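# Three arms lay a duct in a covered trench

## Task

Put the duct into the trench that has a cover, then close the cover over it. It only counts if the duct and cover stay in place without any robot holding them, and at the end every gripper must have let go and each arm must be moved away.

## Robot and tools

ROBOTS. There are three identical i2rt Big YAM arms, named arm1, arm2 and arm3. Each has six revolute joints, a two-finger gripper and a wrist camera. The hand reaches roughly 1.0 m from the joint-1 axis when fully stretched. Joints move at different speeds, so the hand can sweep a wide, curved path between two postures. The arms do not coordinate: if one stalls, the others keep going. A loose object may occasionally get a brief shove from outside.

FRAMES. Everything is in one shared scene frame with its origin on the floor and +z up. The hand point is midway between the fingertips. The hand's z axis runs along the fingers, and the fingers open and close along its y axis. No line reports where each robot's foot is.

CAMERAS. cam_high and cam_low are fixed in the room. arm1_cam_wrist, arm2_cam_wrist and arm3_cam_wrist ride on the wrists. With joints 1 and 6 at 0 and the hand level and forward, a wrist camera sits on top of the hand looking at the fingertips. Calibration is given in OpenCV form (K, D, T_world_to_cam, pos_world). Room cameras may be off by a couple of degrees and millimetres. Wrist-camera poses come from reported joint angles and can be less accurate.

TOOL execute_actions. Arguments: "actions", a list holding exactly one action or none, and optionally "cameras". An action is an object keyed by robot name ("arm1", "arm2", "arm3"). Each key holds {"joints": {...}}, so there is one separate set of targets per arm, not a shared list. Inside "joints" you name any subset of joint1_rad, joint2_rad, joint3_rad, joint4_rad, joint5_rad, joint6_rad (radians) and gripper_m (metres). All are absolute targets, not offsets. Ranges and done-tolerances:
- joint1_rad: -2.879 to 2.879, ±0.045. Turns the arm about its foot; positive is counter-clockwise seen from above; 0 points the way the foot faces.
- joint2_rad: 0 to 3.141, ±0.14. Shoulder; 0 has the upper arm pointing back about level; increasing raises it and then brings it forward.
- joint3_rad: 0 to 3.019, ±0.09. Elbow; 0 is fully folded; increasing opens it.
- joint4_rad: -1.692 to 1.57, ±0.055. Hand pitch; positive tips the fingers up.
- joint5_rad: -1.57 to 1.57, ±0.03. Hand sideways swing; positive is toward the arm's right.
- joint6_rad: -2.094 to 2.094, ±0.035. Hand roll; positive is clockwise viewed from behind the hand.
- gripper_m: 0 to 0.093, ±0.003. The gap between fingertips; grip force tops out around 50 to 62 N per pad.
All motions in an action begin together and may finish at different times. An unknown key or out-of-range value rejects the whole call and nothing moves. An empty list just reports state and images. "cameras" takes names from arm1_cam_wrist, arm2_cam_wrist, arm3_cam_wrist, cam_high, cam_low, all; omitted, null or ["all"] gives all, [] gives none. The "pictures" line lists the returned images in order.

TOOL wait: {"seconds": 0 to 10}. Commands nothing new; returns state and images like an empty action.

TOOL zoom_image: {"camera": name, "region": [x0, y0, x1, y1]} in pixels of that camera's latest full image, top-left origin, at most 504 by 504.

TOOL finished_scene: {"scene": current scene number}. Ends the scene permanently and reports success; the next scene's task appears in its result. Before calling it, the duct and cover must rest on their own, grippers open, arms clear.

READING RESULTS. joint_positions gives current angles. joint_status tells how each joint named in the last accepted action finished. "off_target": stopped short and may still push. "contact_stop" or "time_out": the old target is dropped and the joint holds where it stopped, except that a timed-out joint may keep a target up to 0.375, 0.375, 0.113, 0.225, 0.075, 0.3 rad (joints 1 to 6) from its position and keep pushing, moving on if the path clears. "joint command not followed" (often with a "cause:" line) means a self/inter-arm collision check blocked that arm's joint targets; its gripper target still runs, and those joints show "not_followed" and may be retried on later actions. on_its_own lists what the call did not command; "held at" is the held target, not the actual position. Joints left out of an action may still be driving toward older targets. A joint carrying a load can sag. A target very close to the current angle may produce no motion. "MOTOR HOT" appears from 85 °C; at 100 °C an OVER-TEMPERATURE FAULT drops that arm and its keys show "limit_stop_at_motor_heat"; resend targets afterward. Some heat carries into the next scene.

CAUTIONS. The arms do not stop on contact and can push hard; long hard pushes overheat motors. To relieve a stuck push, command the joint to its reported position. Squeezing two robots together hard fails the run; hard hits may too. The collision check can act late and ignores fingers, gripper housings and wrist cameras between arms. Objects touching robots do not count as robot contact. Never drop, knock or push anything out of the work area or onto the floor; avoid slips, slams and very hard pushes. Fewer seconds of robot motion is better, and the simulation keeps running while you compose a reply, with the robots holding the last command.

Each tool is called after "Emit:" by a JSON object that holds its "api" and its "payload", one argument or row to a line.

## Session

Emit:
{"api": "execute_actions", "payload": {
  "actions": []
}}

Scene clock: 0.00 s.
arm1.joint_positions: joint1_rad=+0.243 joint2_rad=+0.558 joint3_rad=+1.434 joint4_rad=-1.485 joint5_rad=+0.184 joint6_rad=-0.471 gripper_m=+0.095
arm1.joint_status: not commanded
arm1.hand: x=-0.0034 y=-0.4417 z=+1.3773 quat_wxyz=(-0.415, +0.778, -0.415, -0.224) (m; scene frame)
arm2.joint_positions: joint1_rad=+0.293 joint2_rad=+0.533 joint3_rad=+1.362 joint4_rad=-1.482 joint5_rad=-0.230 joint6_rad=-0.055 gripper_m=+0.095
arm2.joint_status: not commanded
arm2.hand: x=-0.6115 y=-0.2913 z=+1.3347 quat_wxyz=(-0.185, +0.764, -0.460, -0.413) (m; scene frame)
arm3.joint_positions: joint1_rad=+0.355 joint2_rad=+0.465 joint3_rad=+1.368 joint4_rad=-1.392 joint5_rad=-0.076 joint6_rad=+0.174 gripper_m=+0.095
arm3.joint_status: not commanded
arm3.hand: x=+0.4535 y=-0.2969 z=+1.3534 quat_wxyz=(-0.236, +0.662, -0.543, -0.459) (m; scene frame)
pictures: arm1_cam_wrist, arm2_cam_wrist, arm3_cam_wrist, cam_high, cam_low
camera_calibration (this result's frames):
arm1_cam_wrist: T_world_to_cam=[[0.831499, 0.310832, 0.460427, -0.498006], [0.453735, -0.858196, -0.24005, -0.0382734], [0.320522, 0.408513, -0.854625, 1.48555], [0, 0, 0, 1]] pos_world=[-0.0446933, -0.484916, 1.48969]
arm2_cam_wrist: T_world_to_cam=[[0.860103, 0.501372, -0.0940634, 0.797933], [0.453568, -0.836024, -0.308772, 0.454434], [-0.233449, 0.222911, -0.946474, 1.30529], [0, 0, 0, 1]] pos_world=[-0.587703, -0.311107, 1.45079]
arm3_cam_wrist: T_world_to_cam=[[0.939756, 0.289617, -0.181605, -0.101132], [0.190345, -0.884598, -0.425741, 0.231044], [-0.283949, 0.365525, -0.886434, 1.56285], [0, 0, 0, 1]] pos_world=[0.494831, -0.337591, 1.46536]
Images, in order (width x height): arm1_cam_wrist 504x504, arm2_cam_wrist 504x504, arm3_cam_wrist 504x504, cam_high 672x504, cam_low 672x504.

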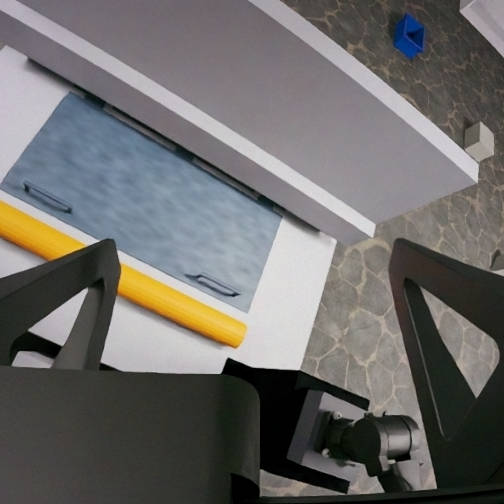

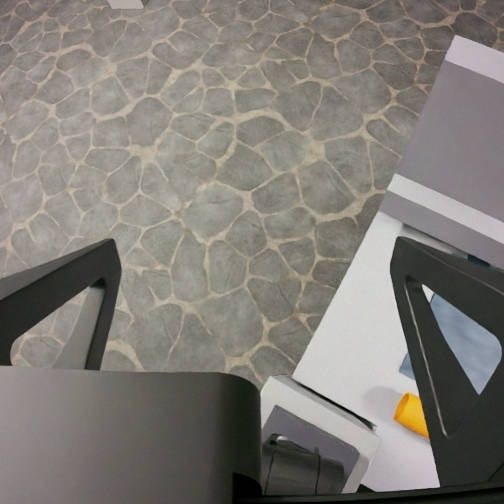

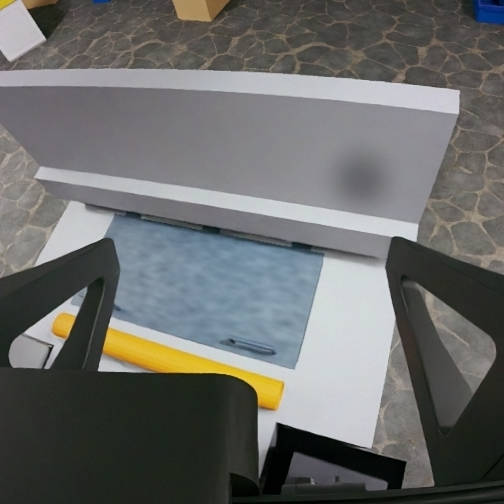

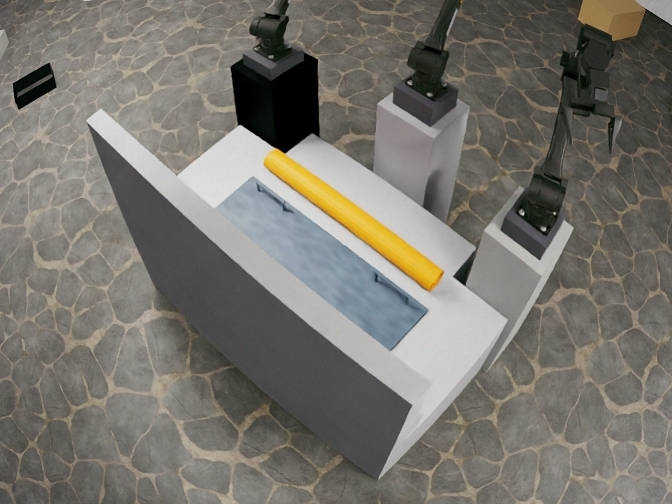

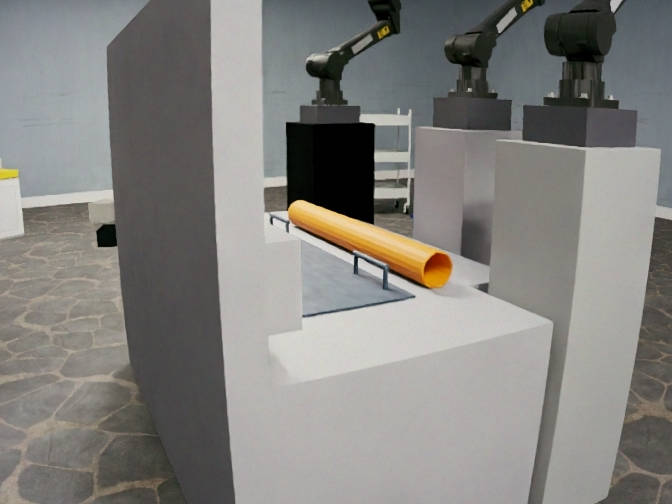

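Emit:
{"api": "execute_actions", "payload": {
  "actions": [
    {"arm1":{"joints":{"joint1_rad":-0.02,"joint2_rad":1.6,"joint3_rad":0.79,"joint4_rad":-0.7,"joint5_rad":0,"joint6_rad":1.53}},"arm2":{"joints":{"joint1_rad":-0.777,"joint2_rad":1.7,"joint3_rad":0.95,"joint4_rad":-0.85,"joint5_rad":0,"joint6_rad":0.81,"gripper_m":0.06}},"arm3":{"joints":{"joint1_rad":0.783,"joint2_rad":1.7,"joint3_rad":0.88,"joint4_rad":-0.8,"joint5_rad":0,"joint6_rad":-0.82,"gripper_m":0.06}}}
  ],
  "cameras": []
}}

Emit:
{"api": "execute_actions", "payload": {
  "actions": [
    {"arm1":{"joints":{"joint2_rad":2.3,"joint3_rad":0.83,"joint4_rad":-0.10}},"arm2":{"joints":{"joint2_rad":2.3,"joint3_rad":0.955,"joint4_rad":-0.22}},"arm3":{"joints":{"joint2_rad":2.27,"joint3_rad":0.88,"joint4_rad":-0.185}}}
  ]
}}

Scene clock: 4.30 s.
arm1.joint_positions: joint1_rad=-0.018 joint2_rad=+1.586 joint3_rad=+0.778 joint4_rad=-0.710 joint5_rad=+0.003 joint6_rad=+1.520 gripper_m=+0.095
arm1.joint_status: all done
arm1.hand: x=+0.0151 y=-0.2476 z=+0.8220 quat_wxyz=(+0.002, +0.006, -1.000, -0.031) (m; scene frame)
arm2.joint_positions: joint1_rad=-0.776 joint2_rad=+1.700 joint3_rad=+0.950 joint4_rad=-0.869 joint5_rad=+0.000 joint6_rad=+0.799 gripper_m=+0.060
arm2.joint_status: all done
arm2.hand: x=-0.2425 y=-0.1540 z=+0.8088 quat_wxyz=(+0.018, +0.010, -1.000, +0.017) (m; scene frame)
arm3.joint_positions: joint1_rad=+0.781 joint2_rad=+1.697 joint3_rad=+0.868 joint4_rad=-0.808 joint5_rad=+0.000 joint6_rad=-0.811 gripper_m=+0.060
arm3.joint_status: all done
arm3.hand: x=+0.2625 y=-0.1725 z=+0.7782 quat_wxyz=(+0.023, +0.999, -0.005, +0.024) (m; scene frame)
pictures: none
No camera images: the call's "cameras" was empty. Leave "cameras" out to get every camera's image.

Scene clock: 5.70 s.
arm1.joint_positions: joint1_rad=-0.018 joint2_rad=+2.296 joint3_rad=+0.823 joint4_rad=-0.109 joint5_rad=+0.003 joint6_rad=+1.521 gripper_m=+0.095
arm1.joint_status: all done
arm1.hand: x=+0.0123 y=-0.2599 z=+0.5784 quat_wxyz=(+0.003, +0.006, -1.000, +0.001) (m; scene frame)
arm2.joint_positions: joint1_rad=-0.776 joint2_rad=+2.305 joint3_rad=+0.950 joint4_rad=-0.240 joint5_rad=+0.000 joint6_rad=+0.799 gripper_m=+0.060
arm2.joint_status: all done
arm2.hand: x=-0.2457 y=-0.1566 z=+0.5647 quat_wxyz=(+0.010, +0.010, -1.000, +0.008) (m; scene frame)
arm3.joint_positions: joint1_rad=+0.781 joint2_rad=+2.269 joint3_rad=+0.870 joint4_rad=-0.194 joint5_rad=+0.000 joint6_rad=-0.812 gripper_m=+0.060
arm3.joint_status: all done
arm3.hand: x=+0.2642 y=-0.1733 z=+0.5623 quat_wxyz=(+0.007, +1.000, -0.005, +0.009) (m; scene frame)
pictures: arm1_cam_wrist, arm2_cam_wrist, arm3_cam_wrist, cam_high, cam_low
camera_calibration (this result's frames):
arm1_cam_wrist: T_world_to_cam=[[0.011103, -0.999933, 0.00327627, -0.265887], [-0.808714, -0.00705268, 0.58816, -0.323493], [-0.588097, -0.00917992, -0.808738, 0.599545], [0, 0, 0, 1]] pos_world=[0.0939293, -0.262647, 0.676012]
arm2_cam_wrist: T_world_to_cam=[[0.0182206, -0.999555, 0.0236101, -0.16505], [-0.80254, -0.000537256, 0.596598, -0.525695], [-0.59632, -0.0298184, -0.802193, 0.421656], [0, 0, 0, 1]] pos_world=[-0.167443, -0.152686, 0.655775]
arm3_cam_wrist: T_world_to_cam=[[0.0106463, 0.999934, -0.00434743, 0.166113], [0.799575, -0.00590214, 0.600537, -0.54614], [0.600472, -0.00986962, -0.799585, 0.415072], [0, 0, 0, 1]] pos_world=[0.185672, -0.165229, 0.660585]
Images, in order (width x height): arm1_cam_wrist 504x504, arm2_cam_wrist 504x504, arm3_cam_wrist 504x504, cam_high 672x504, cam_low 672x504.

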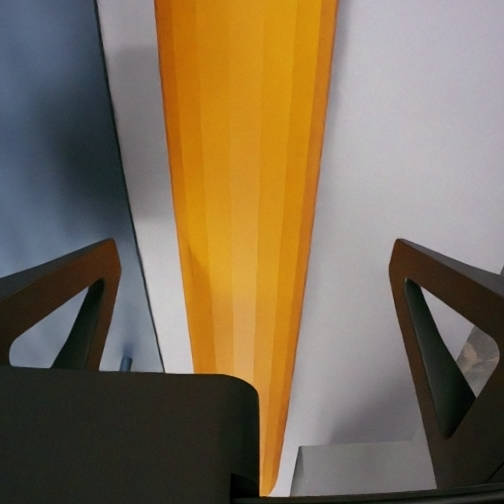

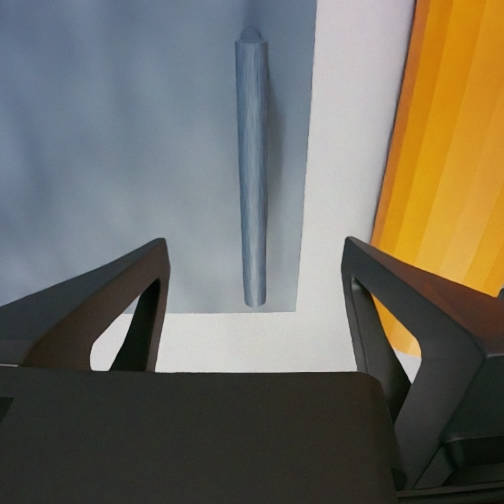

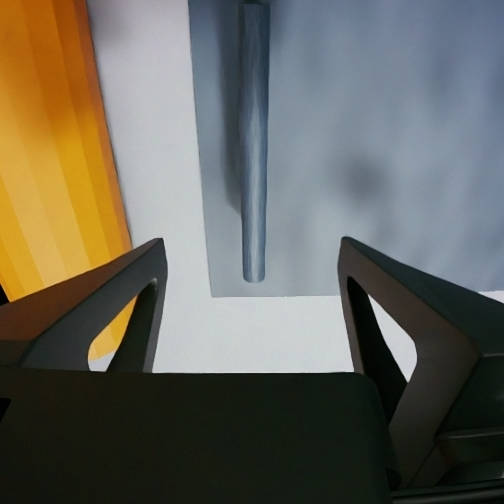

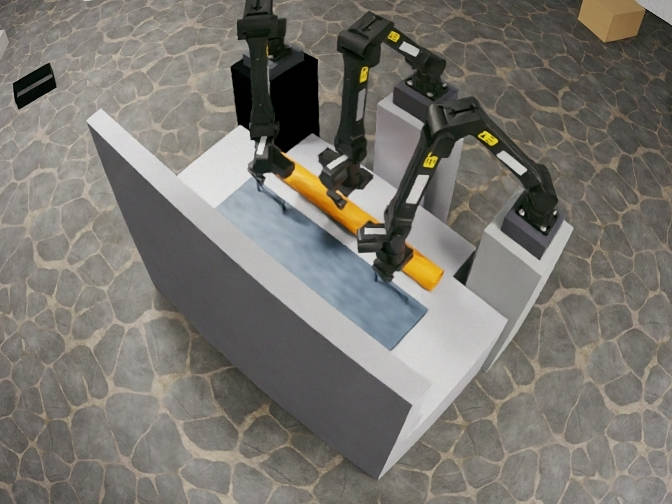

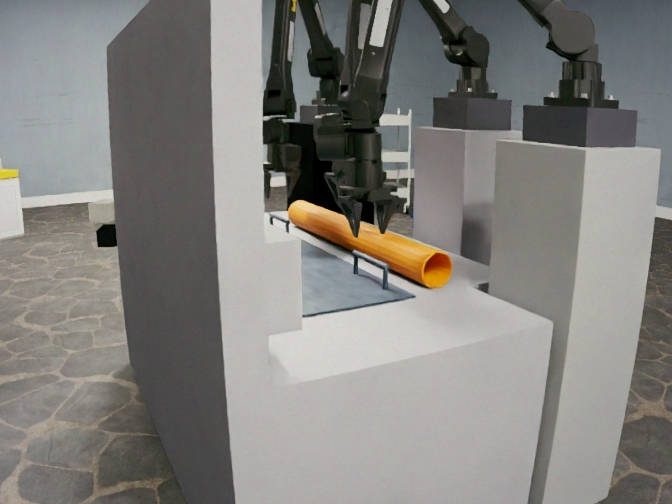

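Emit:
{"api": "execute_actions", "payload": {
  "actions": [
    {"arm1":{"joints":{"joint2_rad":2.39,"joint3_rad":0.857,"joint4_rad":-0.03}},"arm2":{"joints":{"joint2_rad":2.42,"joint3_rad":0.995,"joint4_rad":-0.135,"gripper_m":0.045}},"arm3":{"joints":{"joint2_rad":2.39,"joint3_rad":0.925,"joint4_rad":-0.105,"gripper_m":0.045}}}
  ],
  "cameras": ["arm1_cam_wrist"]
}}

Emit:
{"api": "execute_actions", "payload": {
  "actions": [
    {"arm1":{"joints":{"joint2_rad":2.495,"joint3_rad":0.912,"joint4_rad":0.012}},"arm2":{"joints":{"joint2_rad":2.545,"joint3_rad":1.05,"joint4_rad":-0.055}},"arm3":{"joints":{"joint2_rad":2.515,"joint3_rad":0.982,"joint4_rad":-0.03}}}
  ]
}}

Scene clock: 8.83 s.
arm1.joint_positions: joint1_rad=-0.018 joint2_rad=+2.377 joint3_rad=+0.858 joint4_rad=-0.037 joint5_rad=+0.003 joint6_rad=+1.521 gripper_m=+0.095
arm1.joint_status: all done
arm1.hand: x=+0.0123 y=-0.2526 z=+0.5518 quat_wxyz=(+0.003, +0.006, -1.000, -0.011) (m; scene frame)
arm2.joint_positions: joint1_rad=-0.776 joint2_rad=+2.420 joint3_rad=+0.993 joint4_rad=-0.152 joint5_rad=+0.000 joint6_rad=+0.799 gripper_m=+0.045
arm2.joint_status: all done
arm2.hand: x=-0.2448 y=-0.1555 z=+0.5230 quat_wxyz=(+0.005, +0.010, -1.000, +0.003) (m; scene frame)
arm3.joint_positions: joint1_rad=+0.781 joint2_rad=+2.385 joint3_rad=+0.922 joint4_rad=-0.111 joint5_rad=+0.000 joint6_rad=-0.812 gripper_m=+0.045
arm3.joint_status: all done
arm3.hand: x=+0.2595 y=-0.1680 z=+0.5230 quat_wxyz=(+0.000, +1.000, -0.005, +0.003) (m; scene frame)
pictures: arm1_cam_wrist
camera_calibration (this result's frames):
arm1_cam_wrist: T_world_to_cam=[[0.010866, -0.999693, -0.0222485, -0.24438], [-0.809293, -0.0218603, 0.586998, -0.3109], [-0.587304, 0.0116272, -0.809283, 0.583699], [0, 0, 0, 1]] pos_world=[0.0938555, -0.257888, 0.649438]
Images, in order (width x height): arm1_cam_wrist 504x504.

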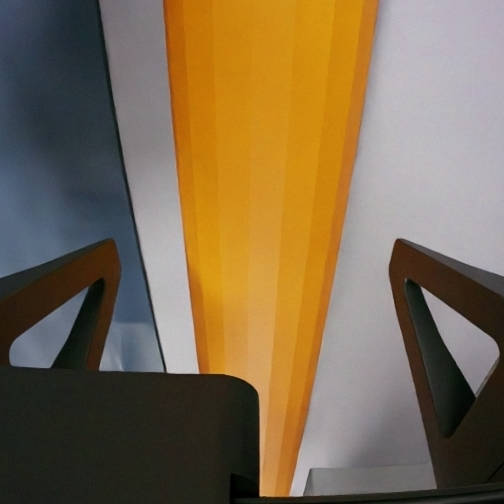

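Scene clock: 9.77 s.
arm1.joint_positions: joint1_rad=-0.018 joint2_rad=+2.481 joint3_rad=+0.913 joint4_rad=+0.006 joint5_rad=+0.003 joint6_rad=+1.521 gripper_m=+0.095
arm1.joint_status: all done
arm1.hand: x=+0.0120 y=-0.2519 z=+0.5169 quat_wxyz=(+0.003, +0.005, -1.000, -0.009) (m; scene frame)
arm2.joint_positions: joint1_rad=-0.776 joint2_rad=+2.546 joint3_rad=+1.048 joint4_rad=-0.072 joint5_rad=+0.002 joint6_rad=+0.799 gripper_m=+0.045
arm2.joint_status: all done
arm2.hand: x=-0.2461 y=-0.1573 z=+0.4772 quat_wxyz=(+0.001, +0.010, -1.000, +0.000) (m; scene frame)
arm3.joint_positions: joint1_rad=+0.783 joint2_rad=+2.513 joint3_rad=+0.976 joint4_rad=-0.039 joint5_rad=-0.003 joint6_rad=-0.812 gripper_m=+0.045
arm3.joint_status: all done
arm3.hand: x=+0.2616 y=-0.1715 z=+0.4781 quat_wxyz=(+0.001, +1.000, -0.004, +0.002) (m; scene frame)
pictures: arm1_cam_wrist, arm2_cam_wrist, arm3_cam_wrist, cam_high, cam_low
camera_calibration (this result's frames):
arm1_cam_wrist: T_world_to_cam=[[0.010532, -0.999801, -0.0169133, -0.247184], [-0.809175, -0.0184587, 0.587278, -0.289894], [-0.587473, 0.0075006, -0.809209, 0.554132], [0, 0, 0, 1]] pos_world=[0.0935661, -0.256642, 0.614476]
arm2_cam_wrist: T_world_to_cam=[[0.0175215, -0.999817, 0.00768548, -0.156291], [-0.813358, -0.00978255, 0.581681, -0.470804], [-0.581499, -0.016443, -0.813381, 0.362259], [0, 0, 0, 1]] pos_world=[-0.169541, -0.154912, 0.569713]
arm3_cam_wrist: T_world_to_cam=[[0.00834863, 0.999942, 0.00679961, 0.159317], [0.808029, -0.0107518, 0.589044, -0.491023], [0.589083, 0.00057657, -0.808072, 0.358177], [0, 0, 0, 1]] pos_world=[0.184435, -0.164794, 0.577584]
Images, in order (width x height): arm1_cam_wrist 504x504, arm2_cam_wrist 504x504, arm3_cam_wrist 504x504, cam_high 672x504, cam_low 672x504.

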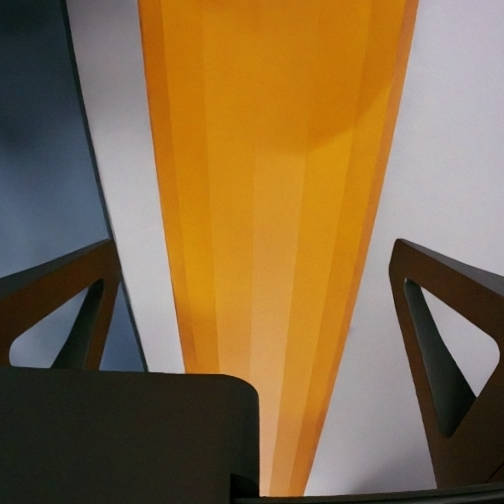

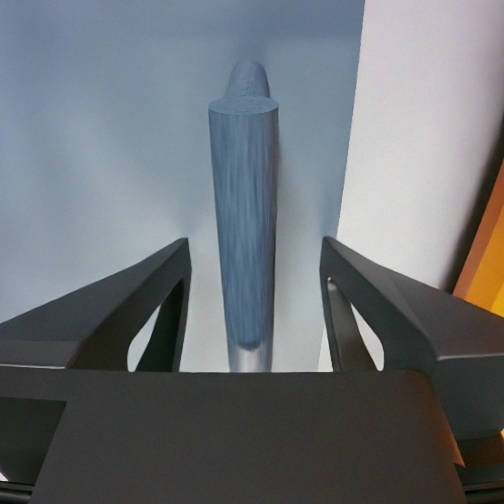

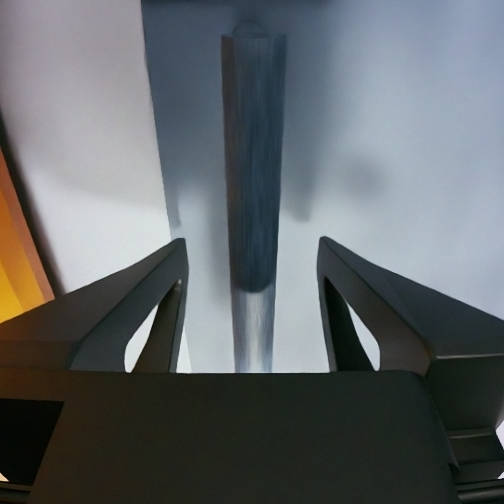

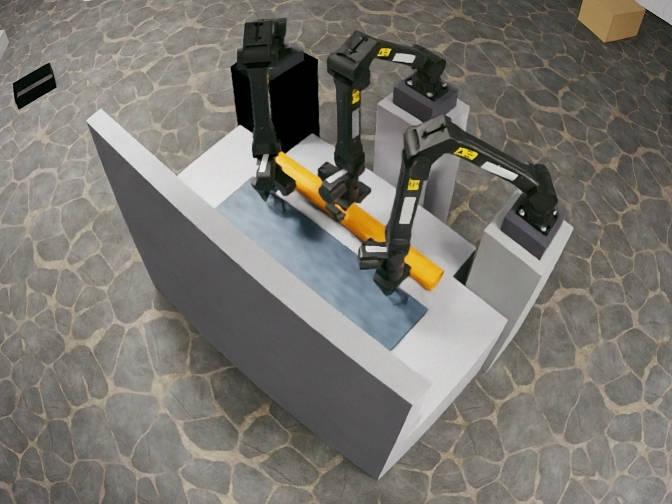

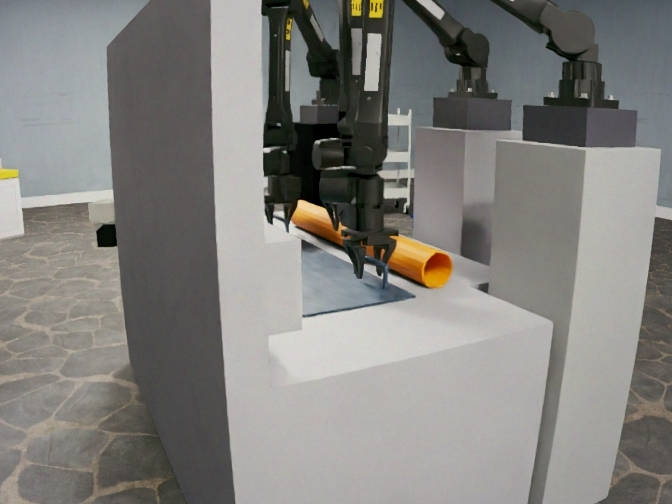

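Emit:
{"api": "execute_actions", "payload": {
  "actions": [
    {"arm1":{"joints":{"joint2_rad":2.598,"joint3_rad":0.962,"joint4_rad":0.055}},"arm2":{"joints":{"gripper_m":0}},"arm3":{"joints":{"gripper_m":0}}}
  ],
  "cameras": ["arm1_cam_wrist"]
}}

Emit:
{"api": "execute_actions", "payload": {
  "actions": [
    {"arm1":{"joints":{"gripper_m":0.03}},"arm2":{"joints":{"joint1_rad":-0.76,"joint2_rad":2.42,"joint3_rad":1.015,"joint4_rad":-0.16}},"arm3":{"joints":{"joint1_rad":0.768,"joint2_rad":2.385,"joint3_rad":0.94,"joint4_rad":-0.125}}}
  ],
  "cameras": ["cam_low"]
}}

Emit:
{"api": "execute_actions", "payload": {
  "actions": [
    {"arm1":{"joints":{"joint2_rad":2.51,"joint3_rad":0.875,"joint4_rad":0.085}},"arm2":{"joints":{"joint1_rad":-0.735,"joint2_rad":2.30,"joint3_rad":0.99,"joint4_rad":-0.247,"joint6_rad":0.84}},"arm3":{"joints":{"joint1_rad":0.743,"joint2_rad":2.26,"joint3_rad":0.911,"joint4_rad":-0.21,"joint6_rad":-0.852}}}
  ]
}}

Scene clock: 12.90 s.
arm1.joint_positions: joint1_rad=-0.018 joint2_rad=+2.589 joint3_rad=+0.962 joint4_rad=+0.049 joint5_rad=+0.003 joint6_rad=+1.522 gripper_m=+0.095
arm1.joint_status: all done
arm1.hand: x=+0.0113 y=-0.2609 z=+0.4798 quat_wxyz=(+0.003, +0.005, -1.000, -0.001) (m; scene frame)
arm2.joint_positions: joint1_rad=-0.776 joint2_rad=+2.546 joint3_rad=+1.050 joint4_rad=-0.069 joint5_rad=-0.004 joint6_rad=+0.799 gripper_m=+0.009
arm2.joint_status: gripper_m off_target (ended at +0.009, target +0.000)
arm2.hand: x=-0.2457 y=-0.1553 z=+0.4773 quat_wxyz=(+0.001, +0.010, -1.000, -0.004) (m; scene frame)
arm3.joint_positions: joint1_rad=+0.783 joint2_rad=+2.513 joint3_rad=+0.976 joint4_rad=-0.038 joint5_rad=-0.002 joint6_rad=-0.812 gripper_m=+0.009
arm3.joint_status: gripper_m off_target (ended at +0.009, target +0.000)
arm3.hand: x=+0.2615 y=-0.1713 z=+0.4781 quat_wxyz=(+0.001, +1.000, -0.004, +0.002) (m; scene frame)
pictures: arm1_cam_wrist
camera_calibration (this result's frames):
arm1_cam_wrist: T_world_to_cam=[[0.0102995, -0.999947, -0.000909498, -0.264503], [-0.808815, -0.00886566, 0.587996, -0.266693], [-0.587973, -0.00532046, -0.808863, 0.520269], [0, 0, 0, 1]] pos_world=[0.0929229, -0.264086, 0.577401]
Images, in order (width x height): arm1_cam_wrist 504x504.

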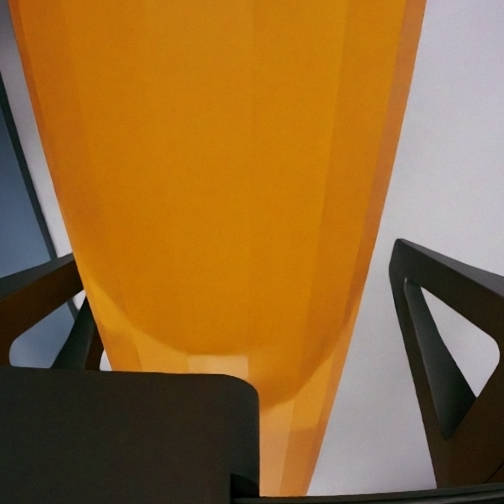

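Scene clock: 13.70 s.
arm1.joint_positions: joint1_rad=-0.018 joint2_rad=+2.589 joint3_rad=+0.965 joint4_rad=+0.054 joint5_rad=+0.002 joint6_rad=+1.524 gripper_m=+0.075
arm1.joint_status: gripper_m off_target (ended at +0.075, target +0.030)
arm1.hand: x=+0.0113 y=-0.2576 z=+0.4797 quat_wxyz=(+0.004, +0.004, -1.000, -0.005) (m; scene frame)
arm2.joint_positions: joint1_rad=-0.768 joint2_rad=+2.480 joint3_rad=+1.028 joint4_rad=-0.130 joint5_rad=+0.000 joint6_rad=+0.802 gripper_m=+0.009
arm2.joint_status: all done
arm2.hand: x=-0.2463 y=-0.1522 z=+0.5019 quat_wxyz=(+0.005, +0.012, -1.000, +0.004) (m; scene frame)
arm3.joint_positions: joint1_rad=+0.775 joint2_rad=+2.444 joint3_rad=+0.956 joint4_rad=-0.102 joint5_rad=-0.004 joint6_rad=-0.816 gripper_m=+0.009
arm3.joint_status: all done
arm3.hand: x=+0.2618 y=-0.1677 z=+0.5027 quat_wxyz=(+0.007, +1.000, -0.006, +0.006) (m; scene frame)
pictures: cam_low
Images, in order (width x height): cam_low 672x504.

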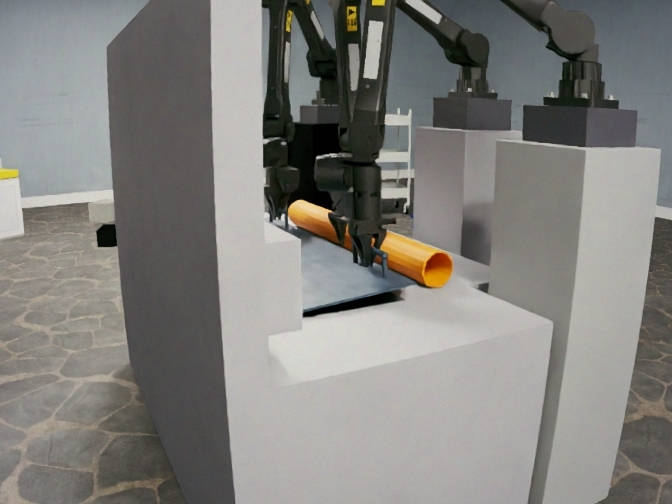

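Scene clock: 14.67 s.
arm1.joint_positions: joint1_rad=-0.018 joint2_rad=+2.556 joint3_rad=+0.875 joint4_rad=+0.082 joint5_rad=+0.002 joint6_rad=+1.524 gripper_m=+0.075
arm1.joint_status: all done
arm1.hand: x=+0.0101 y=-0.2916 z=+0.4929 quat_wxyz=(+0.004, +0.004, -1.000, +0.010) (m; scene frame)
arm2.joint_positions: joint1_rad=-0.746 joint2_rad=+2.362 joint3_rad=+0.998 joint4_rad=-0.225 joint5_rad=+0.007 joint6_rad=+0.826 gripper_m=+0.009
arm2.joint_status: all done
arm2.hand: x=-0.2466 y=-0.1409 z=+0.5462 quat_wxyz=(+0.005, +0.012, -1.000, +0.009) (m; scene frame)
arm3.joint_positions: joint1_rad=+0.751 joint2_rad=+2.320 joint3_rad=+0.925 joint4_rad=-0.192 joint5_rad=-0.013 joint6_rad=-0.841 gripper_m=+0.009
arm3.joint_status: all done
arm3.hand: x=+0.2614 y=-0.1557 z=+0.5470 quat_wxyz=(+0.010, +1.000, -0.005, +0.002) (m; scene frame)
pictures: arm1_cam_wrist, arm2_cam_wrist, arm3_cam_wrist, cam_high, cam_low
camera_calibration (this result's frames):
arm1_cam_wrist: T_world_to_cam=[[0.00860618, -0.999755, 0.0204045, -0.305622], [-0.807898, 0.0050727, 0.5893, -0.272218], [-0.589259, -0.0215564, -0.807656, 0.524697], [0, 0, 0, 1]] pos_world=[0.0918887, -0.292855, 0.590429]
arm2_cam_wrist: T_world_to_cam=[[0.0219466, -0.999454, 0.0247139, -0.148576], [-0.808587, -0.00320664, 0.588368, -0.512675], [-0.587967, -0.032896, -0.808216, 0.41167], [0, 0, 0, 1]] pos_world=[-0.169234, -0.136597, 0.638032]
arm3_cam_wrist: T_world_to_cam=[[0.011557, 0.999891, -0.00922174, 0.150984], [0.807598, -0.00389557, 0.589721, -0.530441], [0.58962, -0.0142629, -0.807555, 0.411241], [0, 0, 0, 1]] pos_world=[0.184162, -0.147169, 0.646304]
Images, in order (width x height): arm1_cam_wrist 504x504, arm2_cam_wrist 504x504, arm3_cam_wrist 504x504, cam_high 672x504, cam_low 672x504.

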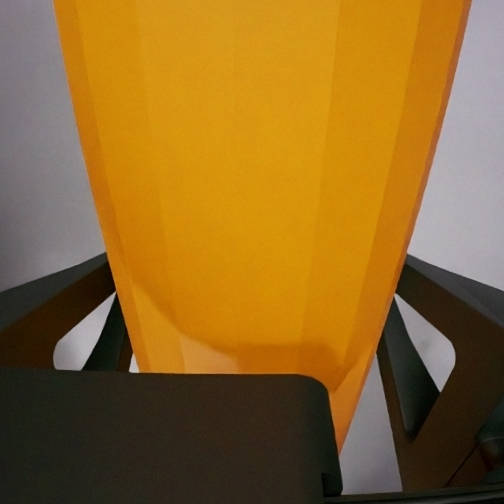

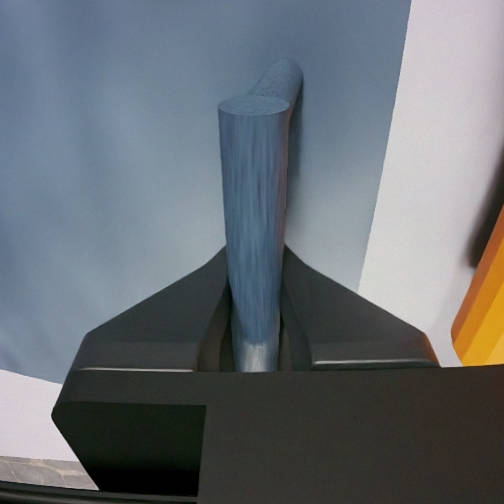

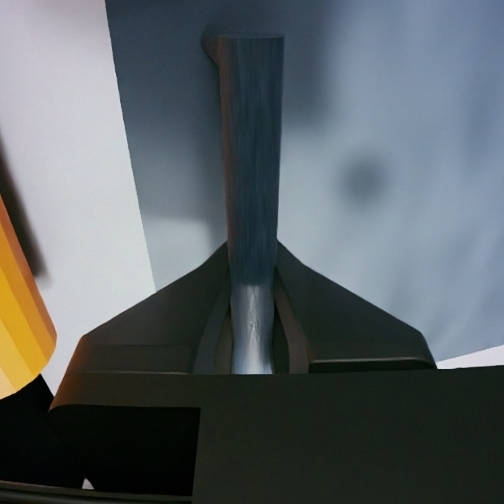

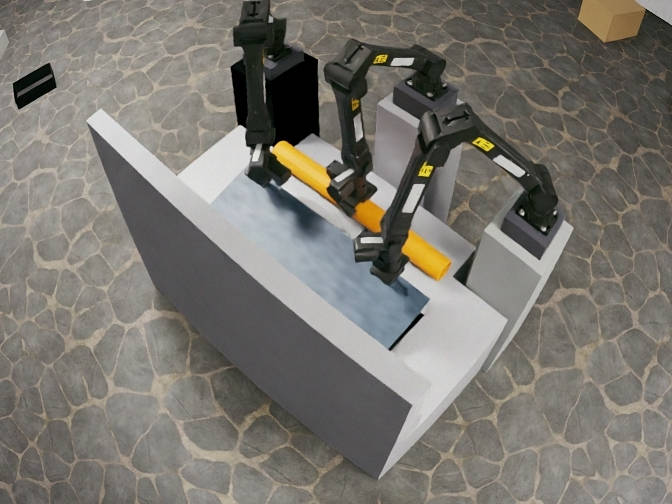

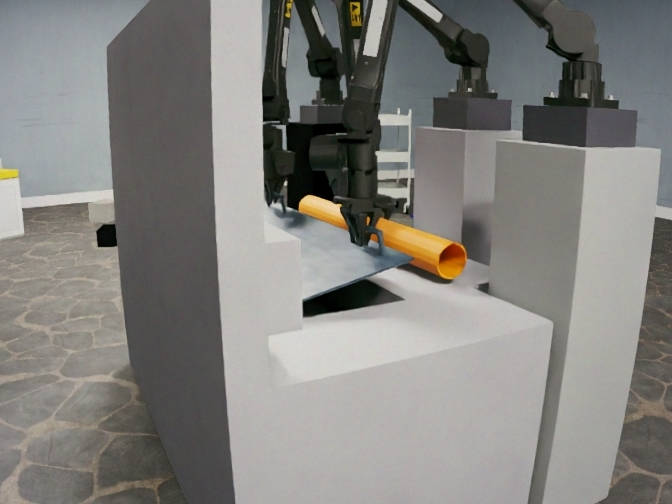

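Emit:
{"api": "execute_actions", "payload": {
  "actions": [
    {"arm1":{"joints":{"joint2_rad":2.41,"joint3_rad":0.83,"joint4_rad":0.035}},"arm2":{"joints":{"joint1_rad":-0.662,"joint2_rad":2.09,"joint3_rad":1.043,"joint4_rad":-0.469,"joint6_rad":0.915}},"arm3":{"joints":{"joint1_rad":0.666,"joint2_rad":2.035,"joint3_rad":0.962,"joint4_rad":-0.442,"joint6_rad":-0.93}}}
  ],
  "cameras": []
}}

Emit:
{"api": "execute_actions", "payload": {
  "actions": [
    {"arm2":{"joints":{"joint1_rad":-0.56,"joint2_rad":2.0,"joint3_rad":1.28,"joint4_rad":-0.72,"joint6_rad":1.005}},"arm3":{"joints":{"joint1_rad":0.56,"joint2_rad":1.94,"joint3_rad":1.20,"joint4_rad":-0.70,"joint6_rad":-1.025}}}
  ],
  "cameras": ["cam_low"]
}}

Emit:
{"api": "execute_actions", "payload": {
  "actions": [
    {"arm2":{"joints":{"joint1_rad":-0.48,"joint2_rad":2.04,"joint3_rad":1.51,"joint4_rad":-0.90,"joint6_rad":1.075}},"arm3":{"joints":{"joint1_rad":0.478,"joint2_rad":1.98,"joint3_rad":1.44,"joint4_rad":-0.88,"joint6_rad":-1.095}}}
  ]
}}

Scene clock: 17.73 s.
arm1.joint_positions: joint1_rad=-0.018 joint2_rad=+2.439 joint3_rad=+0.834 joint4_rad=+0.040 joint5_rad=+0.002 joint6_rad=+1.524 gripper_m=+0.075
arm1.joint_status: all done
arm1.hand: x=+0.0111 y=-0.2751 z=+0.5309 quat_wxyz=(+0.004, +0.004, -1.000, -0.007) (m; scene frame)
arm2.joint_positions: joint1_rad=-0.672 joint2_rad=+2.146 joint3_rad=+1.021 joint4_rad=-0.442 joint5_rad=+0.010 joint6_rad=+0.899 gripper_m=+0.009
arm2.joint_status: all done
arm2.hand: x=-0.2472 y=-0.0924 z=+0.6381 quat_wxyz=(-0.003, +0.012, -1.000, +0.002) (m; scene frame)
arm3.joint_positions: joint1_rad=+0.675 joint2_rad=+2.090 joint3_rad=+0.950 joint4_rad=-0.419 joint5_rad=-0.016 joint6_rad=-0.917 gripper_m=+0.009
arm3.joint_status: all done
arm3.hand: x=+0.2601 y=-0.1061 z=+0.6402 quat_wxyz=(-0.001, +1.000, -0.005, -0.009) (m; scene frame)
pictures: none
No camera images: the call's "cameras" was empty. Leave "cameras" out to get every camera's image.

Scene clock: 18.80 s.
arm1.joint_positions: joint1_rad=-0.018 joint2_rad=+2.439 joint3_rad=+0.834 joint4_rad=+0.040 joint5_rad=+0.002 joint6_rad=+1.524 gripper_m=+0.075
arm1.joint_status: not commanded
arm1.hand: x=+0.0111 y=-0.2751 z=+0.5309 quat_wxyz=(+0.004, +0.004, -1.000, -0.007) (m; scene frame)
arm2.joint_positions: joint1_rad=-0.584 joint2_rad=+2.075 joint3_rad=+1.205 joint4_rad=-0.717 joint5_rad=+0.015 joint6_rad=+0.986 gripper_m=+0.008
arm2.joint_status: all done
arm2.hand: x=-0.2485 y=-0.0225 z=+0.7091 quat_wxyz=(-0.001, +0.012, -1.000, +0.011) (m; scene frame)
arm3.joint_positions: joint1_rad=+0.588 joint2_rad=+2.016 joint3_rad=+1.141 joint4_rad=-0.697 joint5_rad=-0.023 joint6_rad=-1.005 gripper_m=+0.009
arm3.joint_status: all done
arm3.hand: x=+0.2584 y=-0.0348 z=+0.7120 quat_wxyz=(+0.006, +1.000, -0.005, -0.008) (m; scene frame)
pictures: cam_low
Images, in order (width x height): cam_low 672x504.

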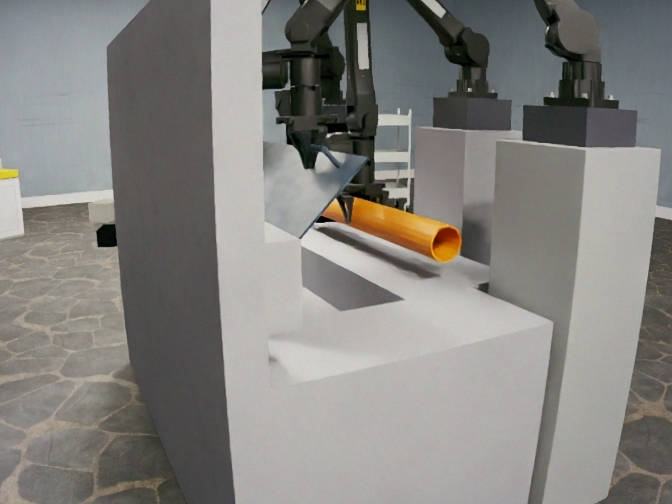

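Scene clock: 19.80 s.
arm1.joint_positions: joint1_rad=-0.018 joint2_rad=+2.439 joint3_rad=+0.834 joint4_rad=+0.040 joint5_rad=+0.002 joint6_rad=+1.524 gripper_m=+0.075
arm1.joint_status: not commanded
arm1.hand: x=+0.0111 y=-0.2751 z=+0.5309 quat_wxyz=(+0.004, +0.004, -1.000, -0.007) (m; scene frame)
arm2.joint_positions: joint1_rad=-0.509 joint2_rad=+2.101 joint3_rad=+1.424 joint4_rad=-0.885 joint5_rad=+0.022 joint6_rad=+1.061 gripper_m=+0.008
arm2.joint_status: all done
arm2.hand: x=-0.2498 y=+0.0540 z=+0.7555 quat_wxyz=(-0.010, +0.013, -1.000, +0.001) (m; scene frame)
arm3.joint_positions: joint1_rad=+0.514 joint2_rad=+2.044 joint3_rad=+1.364 joint4_rad=-0.868 joint5_rad=-0.027 joint6_rad=-1.078 gripper_m=+0.009
arm3.joint_status: all done
arm3.hand: x=+0.2580 y=+0.0424 z=+0.7587 quat_wxyz=(-0.005, +1.000, -0.005, -0.016) (m; scene frame)
pictures: arm1_cam_wrist, arm2_cam_wrist, arm3_cam_wrist, cam_high, cam_low
camera_calibration (this result's frames):
arm1_cam_wrist: T_world_to_cam=[[0.00828146, -0.999884, -0.0127443, -0.272414], [-0.808649, -0.0141936, 0.588121, -0.298574], [-0.588234, 0.00543514, -0.808673, 0.564311], [0, 0, 0, 1]] pos_world=[0.0927607, -0.279688, 0.628469]
arm2_cam_wrist: T_world_to_cam=[[0.0233328, -0.999681, 0.00967619, 0.0528588], [-0.825834, -0.0138185, 0.563744, -0.622967], [-0.563431, -0.0211447, -0.825893, 0.604153], [0, 0, 0, 1]] pos_world=[-0.175302, 0.0570081, 0.849648]
arm3_cam_wrist: T_world_to_cam=[[0.0122868, 0.99973, 0.0197455, -0.0673054], [0.828935, -0.0212273, 0.558942, -0.63317], [0.55921, 0.00950012, -0.828972, 0.610172], [0, 0, 0, 1]] pos_world=[0.18447, 0.0480501, 0.86105]
Images, in order (width x height): arm1_cam_wrist 504x504, arm2_cam_wrist 504x504, arm3_cam_wrist 504x504, cam_high 672x504, cam_low 672x504.

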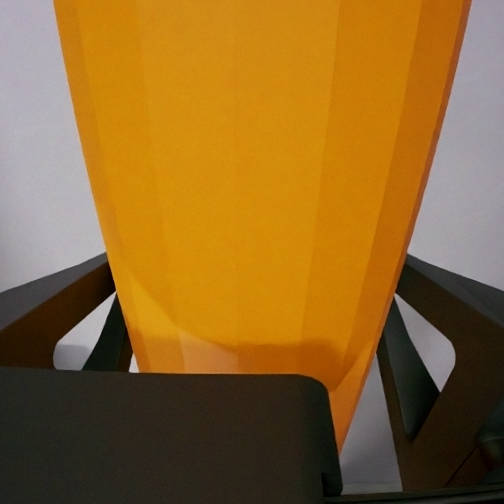

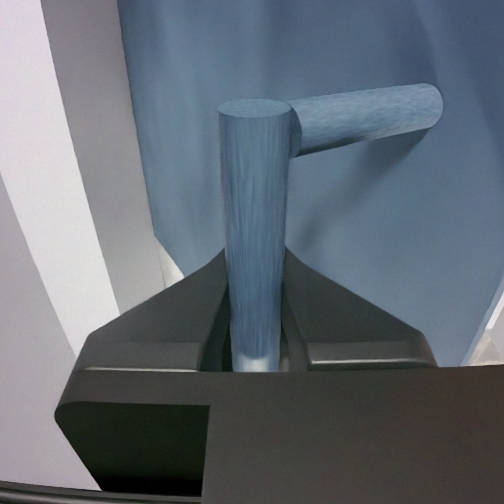

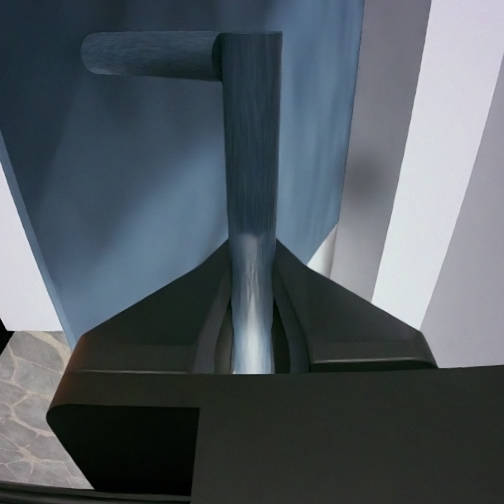

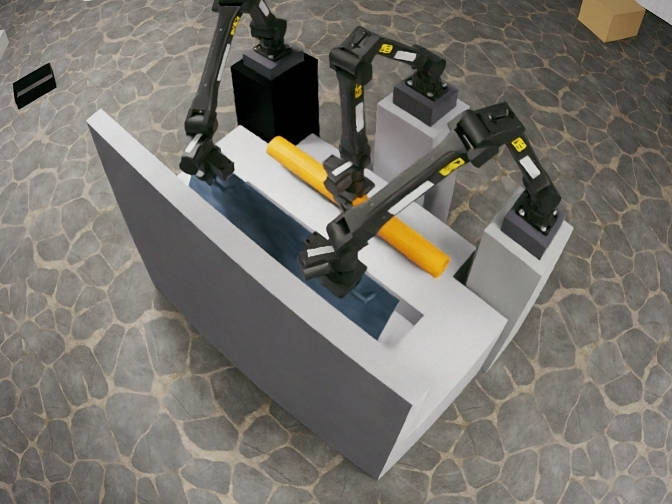

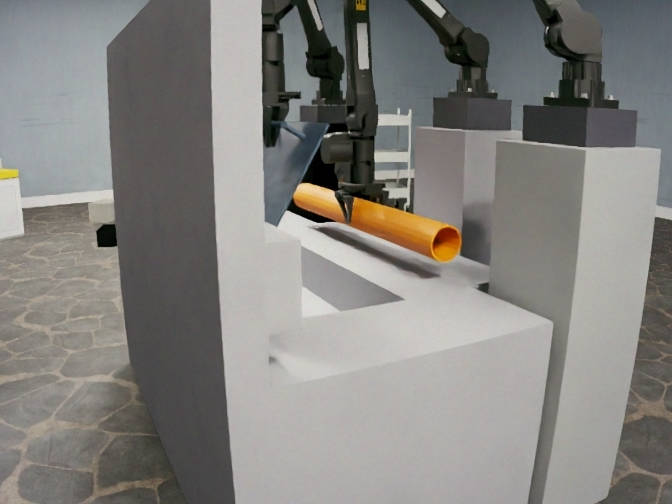

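Emit:
{"api": "execute_actions", "payload": {
  "actions": [
    {"arm1":{"joints":{"joint1_rad":0.022,"joint2_rad":2.42,"joint3_rad":1.12,"joint4_rad":-0.2,"joint6_rad":1.57}}}
  ],
  "cameras": []
}}

Emit:
{"api": "execute_actions", "payload": {
  "actions": [
    {"arm1":{"joints":{"joint2_rad":2.50,"joint3_rad":1.27,"joint4_rad":-0.16}}}
  ],
  "cameras": ["cam_low","cam_high"]
}}

Scene clock: 22.00 s.
arm1.joint_positions: joint1_rad=+0.020 joint2_rad=+2.441 joint3_rad=+1.113 joint4_rad=-0.197 joint5_rad=+0.002 joint6_rad=+1.561 gripper_m=+0.075
arm1.joint_status: all done
arm1.hand: x=-0.0015 y=-0.1590 z=+0.5429 quat_wxyz=(+0.004, +0.004, -1.000, -0.028) (m; scene frame)
arm2.joint_positions: joint1_rad=-0.509 joint2_rad=+2.101 joint3_rad=+1.424 joint4_rad=-0.885 joint5_rad=+0.022 joint6_rad=+1.061 gripper_m=+0.008
arm2.joint_status: not commanded
arm2.hand: x=-0.2498 y=+0.0540 z=+0.7555 quat_wxyz=(-0.010, +0.013, -1.000, +0.001) (m; scene frame)
arm3.joint_positions: joint1_rad=+0.514 joint2_rad=+2.044 joint3_rad=+1.364 joint4_rad=-0.868 joint5_rad=-0.027 joint6_rad=-1.078 gripper_m=+0.009
arm3.joint_status: not commanded
arm3.hand: x=+0.2580 y=+0.0424 z=+0.7587 quat_wxyz=(-0.005, +1.000, -0.005, -0.016) (m; scene frame)
pictures: none
No camera images: the call's "cameras" was empty. Leave "cameras" out to get every camera's image.

Scene clock: 22.97 s.
arm1.joint_positions: joint1_rad=+0.020 joint2_rad=+2.532 joint3_rad=+1.253 joint4_rad=-0.168 joint5_rad=+0.002 joint6_rad=+1.561 gripper_m=+0.075
arm1.joint_status: all done
arm1.hand: x=-0.0017 y=-0.1058 z=+0.5187 quat_wxyz=(+0.003, +0.004, -0.998, -0.066) (m; scene frame)
arm2.joint_positions: joint1_rad=-0.509 joint2_rad=+2.101 joint3_rad=+1.424 joint4_rad=-0.885 joint5_rad=+0.022 joint6_rad=+1.061 gripper_m=+0.008
arm2.joint_status: not commanded
arm2.hand: x=-0.2498 y=+0.0540 z=+0.7555 quat_wxyz=(-0.010, +0.013, -1.000, +0.001) (m; scene frame)
arm3.joint_positions: joint1_rad=+0.514 joint2_rad=+2.044 joint3_rad=+1.364 joint4_rad=-0.868 joint5_rad=-0.027 joint6_rad=-1.078 gripper_m=+0.009
arm3.joint_status: not commanded
arm3.hand: x=+0.2580 y=+0.0424 z=+0.7587 quat_wxyz=(-0.005, +1.000, -0.005, -0.016) (m; scene frame)
pictures: cam_high, cam_low
Images, in order (width x height): cam_high 672x504, cam_low 672x504.

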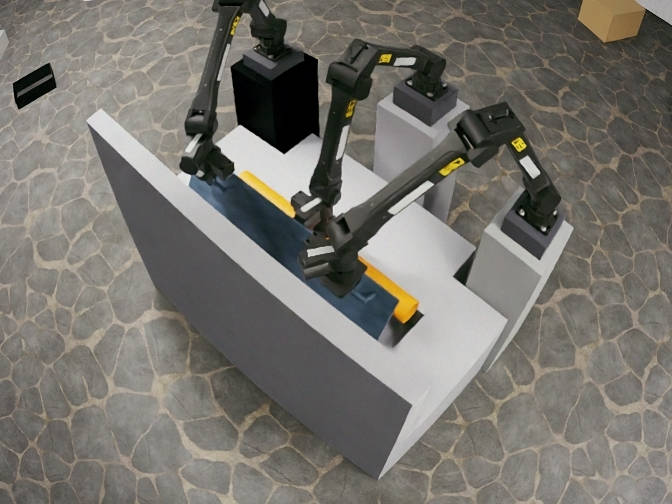

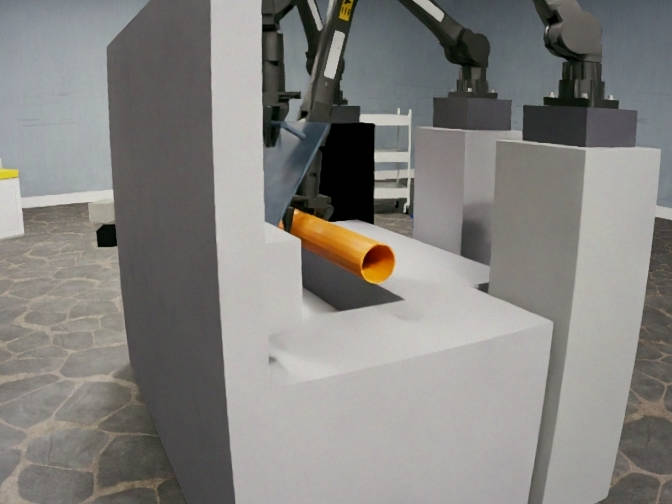

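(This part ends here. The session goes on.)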